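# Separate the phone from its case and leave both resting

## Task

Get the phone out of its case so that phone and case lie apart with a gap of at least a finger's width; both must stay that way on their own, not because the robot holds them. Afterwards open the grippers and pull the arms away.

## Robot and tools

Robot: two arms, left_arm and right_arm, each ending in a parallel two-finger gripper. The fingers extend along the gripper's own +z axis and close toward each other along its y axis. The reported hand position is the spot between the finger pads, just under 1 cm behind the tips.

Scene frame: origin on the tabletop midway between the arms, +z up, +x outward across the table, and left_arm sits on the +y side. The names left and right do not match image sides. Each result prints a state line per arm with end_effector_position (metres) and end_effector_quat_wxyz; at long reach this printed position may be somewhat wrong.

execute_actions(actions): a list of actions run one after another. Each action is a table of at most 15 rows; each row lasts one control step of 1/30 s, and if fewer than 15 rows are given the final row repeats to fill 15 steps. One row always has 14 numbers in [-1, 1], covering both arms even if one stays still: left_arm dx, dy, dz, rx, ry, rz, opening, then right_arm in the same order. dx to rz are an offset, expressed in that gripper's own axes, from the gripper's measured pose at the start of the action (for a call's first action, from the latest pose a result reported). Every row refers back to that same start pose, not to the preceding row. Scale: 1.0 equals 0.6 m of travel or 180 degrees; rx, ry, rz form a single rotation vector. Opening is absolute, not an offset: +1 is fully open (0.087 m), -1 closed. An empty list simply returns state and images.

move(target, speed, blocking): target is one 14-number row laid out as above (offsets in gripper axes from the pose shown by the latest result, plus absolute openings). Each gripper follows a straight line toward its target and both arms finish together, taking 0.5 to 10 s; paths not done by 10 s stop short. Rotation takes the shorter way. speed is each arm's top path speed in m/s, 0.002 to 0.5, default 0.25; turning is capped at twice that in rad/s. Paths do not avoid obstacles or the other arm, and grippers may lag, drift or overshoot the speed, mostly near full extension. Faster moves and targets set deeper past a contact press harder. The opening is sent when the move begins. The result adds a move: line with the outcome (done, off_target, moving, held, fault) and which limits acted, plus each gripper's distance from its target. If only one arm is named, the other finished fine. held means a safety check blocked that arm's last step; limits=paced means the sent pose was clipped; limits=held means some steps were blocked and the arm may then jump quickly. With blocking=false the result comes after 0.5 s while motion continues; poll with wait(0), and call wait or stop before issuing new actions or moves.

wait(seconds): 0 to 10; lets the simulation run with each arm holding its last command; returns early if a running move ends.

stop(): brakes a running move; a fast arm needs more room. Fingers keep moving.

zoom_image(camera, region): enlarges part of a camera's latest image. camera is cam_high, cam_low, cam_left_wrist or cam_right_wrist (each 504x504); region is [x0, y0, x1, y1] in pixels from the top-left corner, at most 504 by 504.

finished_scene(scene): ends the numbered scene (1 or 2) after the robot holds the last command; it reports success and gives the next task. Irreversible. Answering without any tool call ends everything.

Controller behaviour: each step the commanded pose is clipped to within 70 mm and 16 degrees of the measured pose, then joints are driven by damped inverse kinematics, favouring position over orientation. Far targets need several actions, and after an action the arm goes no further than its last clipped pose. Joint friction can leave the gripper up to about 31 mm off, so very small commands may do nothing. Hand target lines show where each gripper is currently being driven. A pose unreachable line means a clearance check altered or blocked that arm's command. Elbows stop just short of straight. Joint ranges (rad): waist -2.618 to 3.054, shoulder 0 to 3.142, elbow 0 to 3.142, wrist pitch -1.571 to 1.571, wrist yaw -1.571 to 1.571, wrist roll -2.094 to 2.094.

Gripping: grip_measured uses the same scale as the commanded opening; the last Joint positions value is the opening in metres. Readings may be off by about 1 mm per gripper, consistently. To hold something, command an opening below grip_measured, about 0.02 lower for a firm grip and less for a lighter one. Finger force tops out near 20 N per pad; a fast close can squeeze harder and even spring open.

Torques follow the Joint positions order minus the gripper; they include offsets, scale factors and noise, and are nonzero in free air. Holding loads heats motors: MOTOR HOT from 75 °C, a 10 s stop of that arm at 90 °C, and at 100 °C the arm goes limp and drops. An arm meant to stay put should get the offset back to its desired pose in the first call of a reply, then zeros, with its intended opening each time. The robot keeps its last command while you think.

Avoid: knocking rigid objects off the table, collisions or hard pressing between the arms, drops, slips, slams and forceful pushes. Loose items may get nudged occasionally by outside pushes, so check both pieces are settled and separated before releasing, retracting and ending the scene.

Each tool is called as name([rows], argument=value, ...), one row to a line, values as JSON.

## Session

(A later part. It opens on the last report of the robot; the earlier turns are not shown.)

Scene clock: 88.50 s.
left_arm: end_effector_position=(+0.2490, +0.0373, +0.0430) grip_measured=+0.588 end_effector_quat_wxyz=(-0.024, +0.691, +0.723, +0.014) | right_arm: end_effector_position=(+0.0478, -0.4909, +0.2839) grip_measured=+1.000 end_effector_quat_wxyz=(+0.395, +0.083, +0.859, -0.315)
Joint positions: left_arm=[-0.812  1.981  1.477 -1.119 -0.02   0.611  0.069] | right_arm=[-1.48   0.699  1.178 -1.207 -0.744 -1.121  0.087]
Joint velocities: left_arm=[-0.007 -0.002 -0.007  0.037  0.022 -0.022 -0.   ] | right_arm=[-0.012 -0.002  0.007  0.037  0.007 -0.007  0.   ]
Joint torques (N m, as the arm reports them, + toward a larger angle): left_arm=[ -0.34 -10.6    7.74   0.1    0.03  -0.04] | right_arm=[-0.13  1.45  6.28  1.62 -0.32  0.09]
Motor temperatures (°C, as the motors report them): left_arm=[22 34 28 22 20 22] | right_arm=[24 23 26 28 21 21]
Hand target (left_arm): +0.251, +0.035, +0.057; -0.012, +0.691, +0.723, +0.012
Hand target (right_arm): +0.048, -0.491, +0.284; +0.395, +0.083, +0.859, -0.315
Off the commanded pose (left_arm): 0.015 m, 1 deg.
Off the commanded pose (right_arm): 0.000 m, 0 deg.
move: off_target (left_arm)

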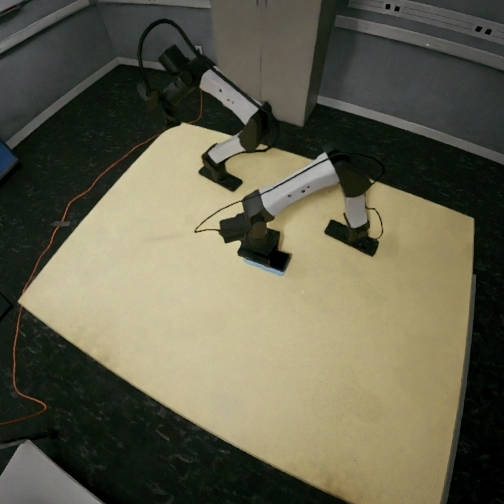

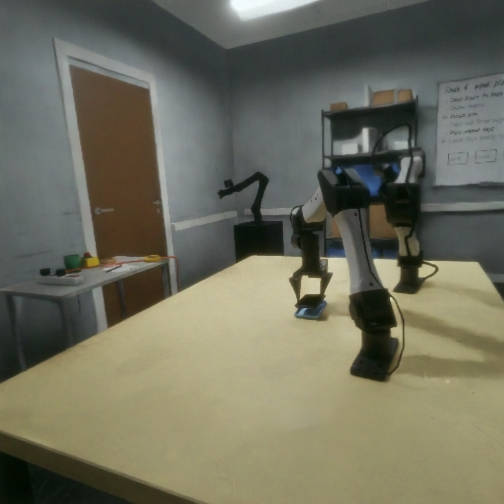

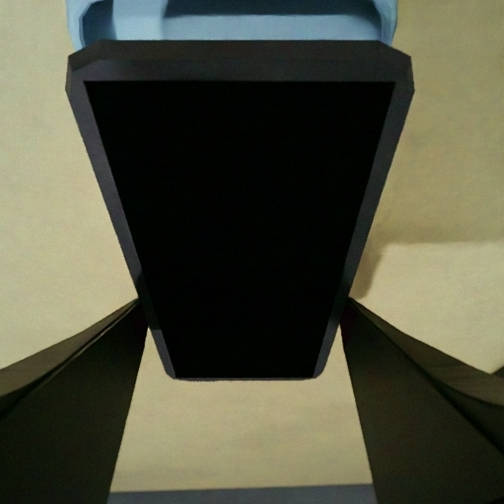

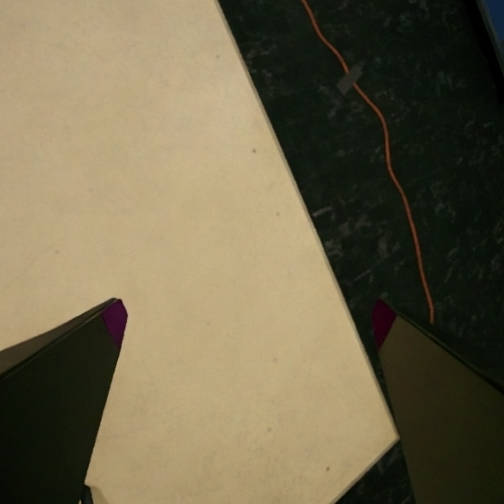

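move(target=[0,-0.22,-0.01,0,0.015,0,0.55,0,0,0,0,0,0,1], speed=0.12)

Scene clock: 93.67 s.
left_arm: end_effector_position=(+0.1213, +0.0250, +0.0480) grip_measured=+0.588 end_effector_quat_wxyz=(-0.036, +0.692, +0.721, +0.029) | right_arm: end_effector_position=(+0.0478, -0.4909, +0.2839) grip_measured=+1.000 end_effector_quat_wxyz=(+0.395, +0.083, +0.859, -0.315)
Joint positions: left_arm=[-1.171  1.832  1.285 -1.116 -0.015  0.255  0.069] | right_arm=[-1.48   0.699  1.178 -1.207 -0.744 -1.121  0.087]
Joint velocities: left_arm=[-0.007 -0.007 -0.002 -0.066  0.007 -0.066 -0.   ] | right_arm=[ 0.002 -0.007  0.012 -0.007 -0.037 -0.007  0.   ]
Joint torques (N m, as the arm reports them, + toward a larger angle): left_arm=[-0.67 -9.22  4.59  0.13  0.01 -0.07] | right_arm=[-0.13  1.46  6.29  1.62 -0.32  0.09]
Motor temperatures (°C, as the motors report them): left_arm=[22 34 29 22 20 22] | right_arm=[24 23 26 28 21 21]
Hand target (left_arm): +0.117, +0.032, +0.052; -0.038, +0.691, +0.722, +0.030
Hand target (right_arm): +0.048, -0.491, +0.284; +0.395, +0.083, +0.859, -0.315
Off the commanded pose (left_arm): 0.008 m, 1 deg.
Off the commanded pose (right_arm): 0.000 m, 0 deg.
move: done

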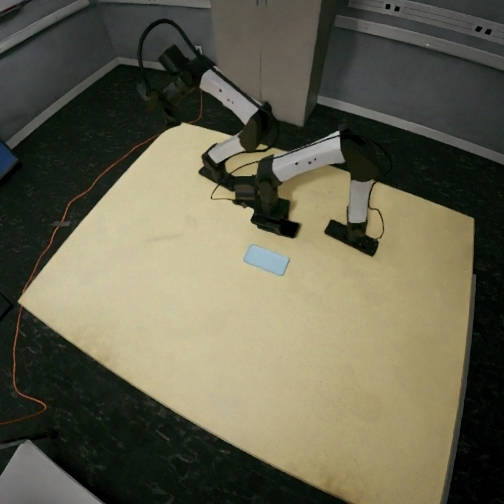

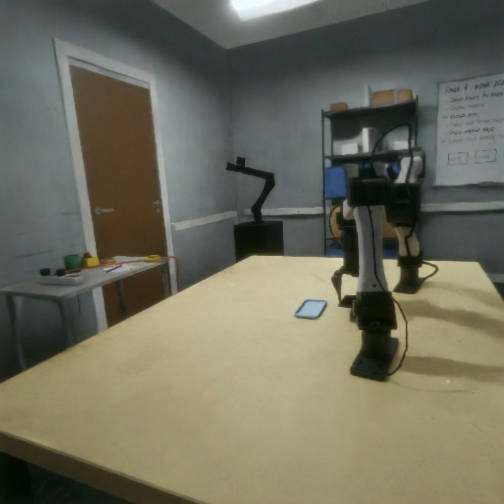

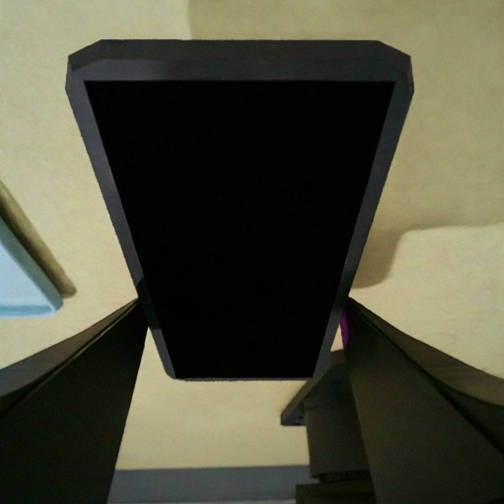

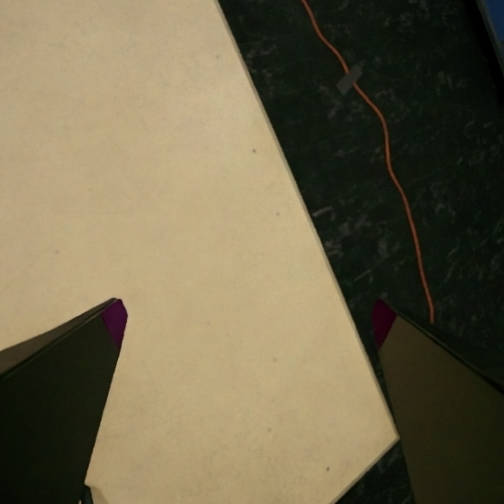

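move(target=[0.015,0,0.067,0,-0.018,0,0.55,0,0,0,0,0,0,1], speed=0.04)

Scene clock: 100.73 s.
left_arm: end_effector_position=(+0.1178, +0.0361, +0.0121) grip_measured=+0.588 end_effector_quat_wxyz=(-0.023, +0.694, +0.720, +0.017) | right_arm: end_effector_position=(+0.0478, -0.4909, +0.2839) grip_measured=+1.000 end_effector_quat_wxyz=(+0.395, +0.083, +0.859, -0.315)
Joint positions: left_arm=[-1.168  1.808  1.111 -0.93  -0.008  0.263  0.069] | right_arm=[-1.48   0.699  1.178 -1.207 -0.744 -1.121  0.087]
Joint velocities: left_arm=[ 0.002  0.007  0.002 -0.066  0.007  0.007  0.001] | right_arm=[-0.002  0.002 -0.012 -0.022 -0.022 -0.037  0.   ]
Joint torques (N m, as the arm reports them, + toward a larger angle): left_arm=[ 0.75 -8.01  3.76  0.55  0.1   0.04] | right_arm=[-0.13  1.45  6.28  1.62 -0.32  0.09]
Motor temperatures (°C, as the motors report them): left_arm=[22 35 28 22 20 22] | right_arm=[24 23 26 28 21 21]
Hand target (left_arm): +0.120, +0.037, +0.009; -0.017, +0.692, +0.722, +0.009
Hand target (right_arm): +0.048, -0.491, +0.284; +0.395, +0.083, +0.859, -0.315
Off the commanded pose (left_arm): 0.004 m, 1 deg.
Off the commanded pose (right_arm): 0.000 m, 0 deg.
move: done

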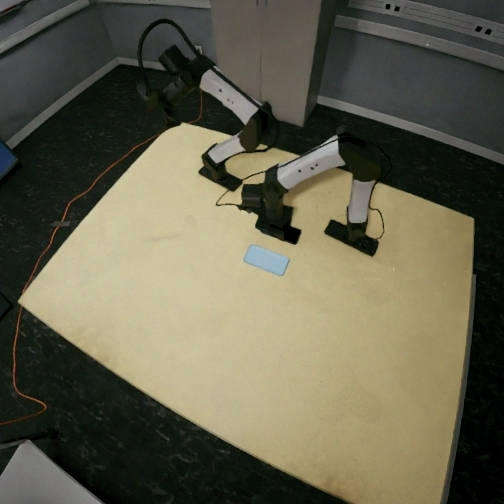

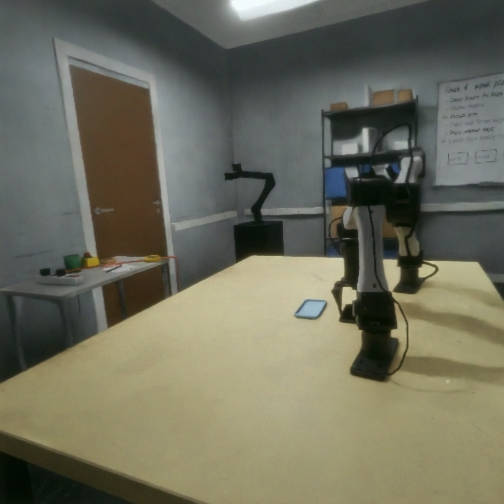

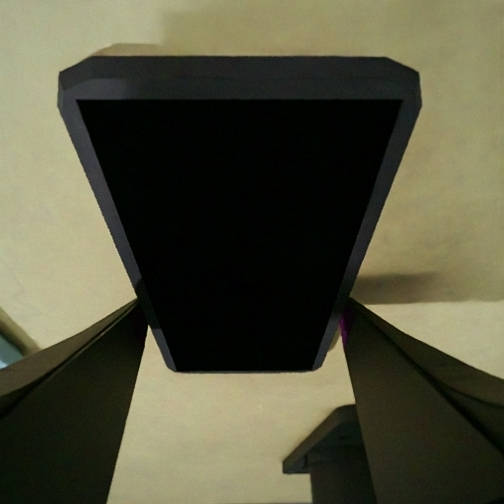

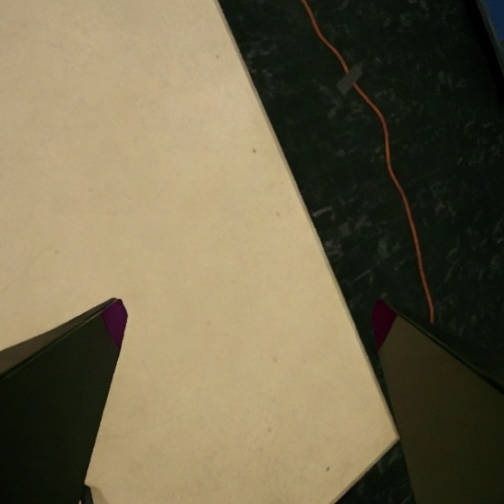

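execute_actions([
  [[0,0,0,0,0,0,1,0,0,0,0,0,0,1]],
])

move(target=[0.1,0,-0.25,0,0,0,1,0,0,0,0,0,0,1])

Scene clock: 105.50 s.
left_arm: end_effector_position=(+0.1178, +0.0361, +0.0121) grip_measured=+1.000 end_effector_quat_wxyz=(-0.023, +0.694, +0.720, +0.017) | right_arm: end_effector_position=(+0.0478, -0.4909, +0.2839) grip_measured=+1.000 end_effector_quat_wxyz=(+0.395, +0.083, +0.859, -0.315)
Joint positions: left_arm=[-1.168  1.808  1.111 -0.93  -0.008  0.263  0.087] | right_arm=[-1.48   0.699  1.178 -1.207 -0.744 -1.121  0.087]
Joint velocities: left_arm=[-0.012 -0.002 -0.007 -0.022  0.022 -0.022  0.   ] | right_arm=[-0.007  0.002 -0.012  0.007 -0.022 -0.095  0.   ]
Joint torques (N m, as the arm reports them, + toward a larger angle): left_arm=[-0.33 -7.11  5.46  0.34  0.05 -0.04] | right_arm=[-0.13  1.45  6.27  1.62 -0.32  0.09]
Motor temperatures (°C, as the motors report them): left_arm=[22 35 28 22 20 22] | right_arm=[24 23 26 28 21 21]
Hand target (left_arm): +0.118, +0.036, +0.012; -0.023, +0.694, +0.720, +0.017
Hand target (right_arm): +0.048, -0.491, +0.284; +0.395, +0.083, +0.859, -0.315
Off the commanded pose (left_arm): 0.000 m, 0 deg.
Off the commanded pose (right_arm): 0.000 m, 0 deg.

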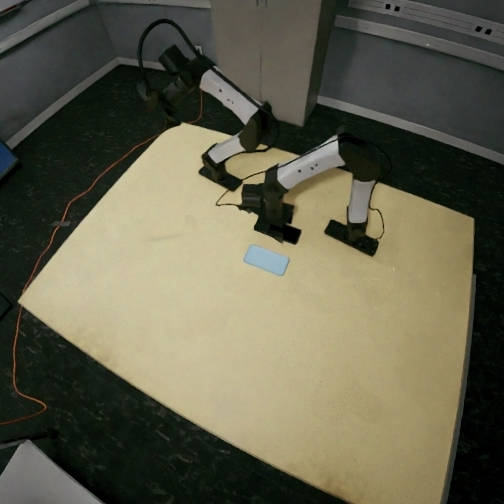

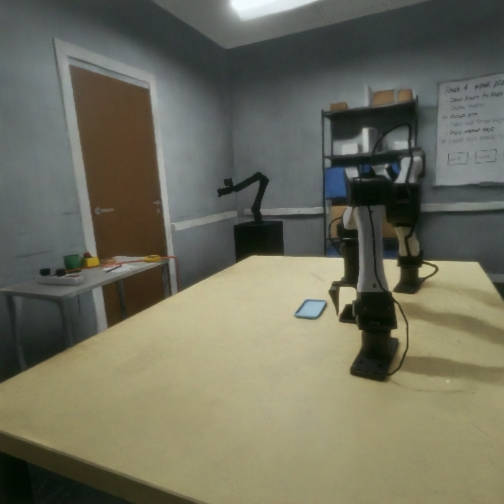

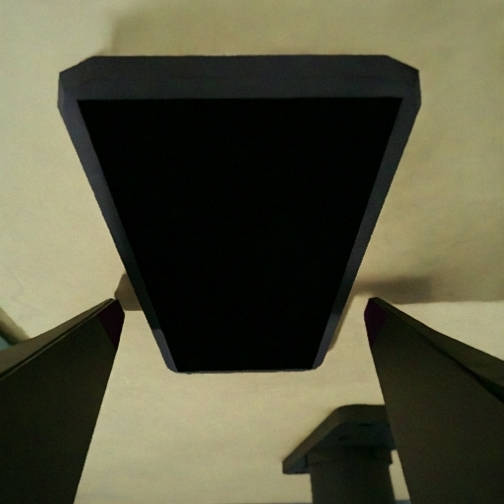

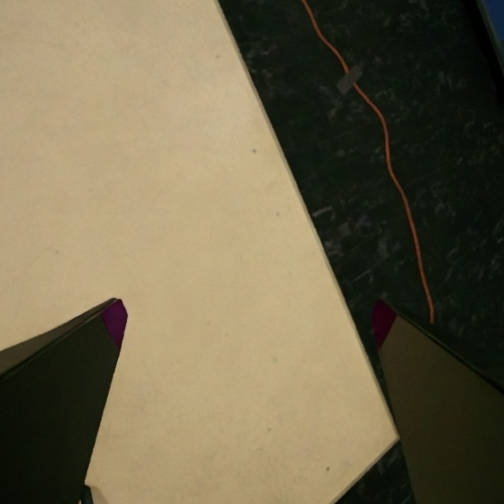

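Scene clock: 106.87 s.
left_arm: end_effector_position=(+0.1172, +0.0872, +0.1595) grip_measured=+1.000 end_effector_quat_wxyz=(-0.027, +0.696, +0.718, +0.017) | right_arm: end_effector_position=(+0.0478, -0.4909, +0.2839) grip_measured=+1.000 end_effector_quat_wxyz=(+0.395, +0.083, +0.859, -0.315)
Joint positions: left_arm=[-1.11   1.536  1.409 -1.507 -0.008  0.327  0.087] | right_arm=[-1.48   0.699  1.178 -1.207 -0.744 -1.121  0.087]
Joint velocities: left_arm=[-0.012  0.012 -0.007  0.007  0.081  0.007  0.   ] | right_arm=[-0.007  0.002  0.002 -0.037  0.037 -0.022  0.   ]
Joint torques (N m, as the arm reports them, + toward a larger angle): left_arm=[ 0.55 -5.79  7.16  0.14  0.01  0.01] | right_arm=[-0.14  1.44  6.28  1.62 -0.32  0.1 ]
Motor temperatures (°C, as the motors report them): left_arm=[22 34 28 22 20 22] | right_arm=[24 23 26 28 21 21]
Hand target (left_arm): +0.120, +0.090, +0.165; -0.023, +0.694, +0.720, +0.017
Hand target (right_arm): +0.048, -0.491, +0.284; +0.395, +0.083, +0.859, -0.315
Off the commanded pose (left_arm): 0.006 m, 1 deg.
Off the commanded pose (right_arm): 0.000 m, 0 deg.
move: done

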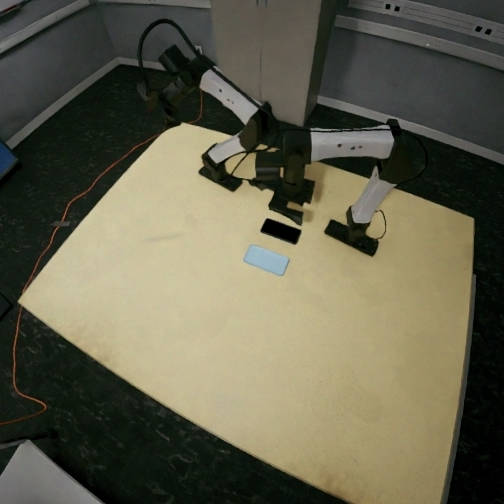

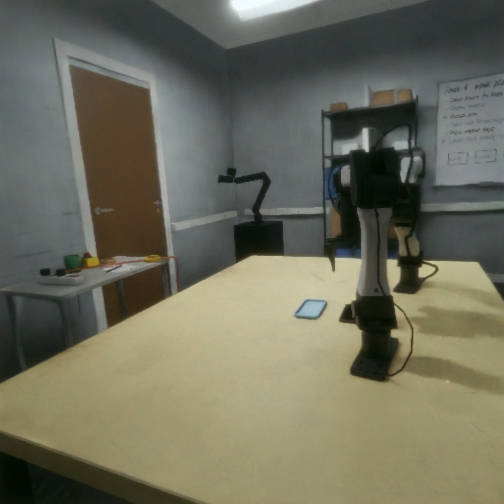

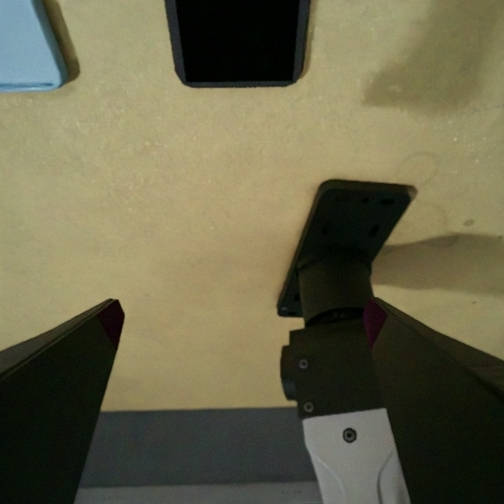

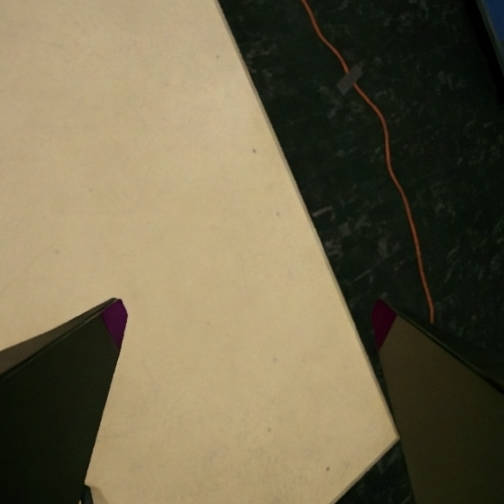

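finished_scene(scene=1)

The scene is finished: the task was done.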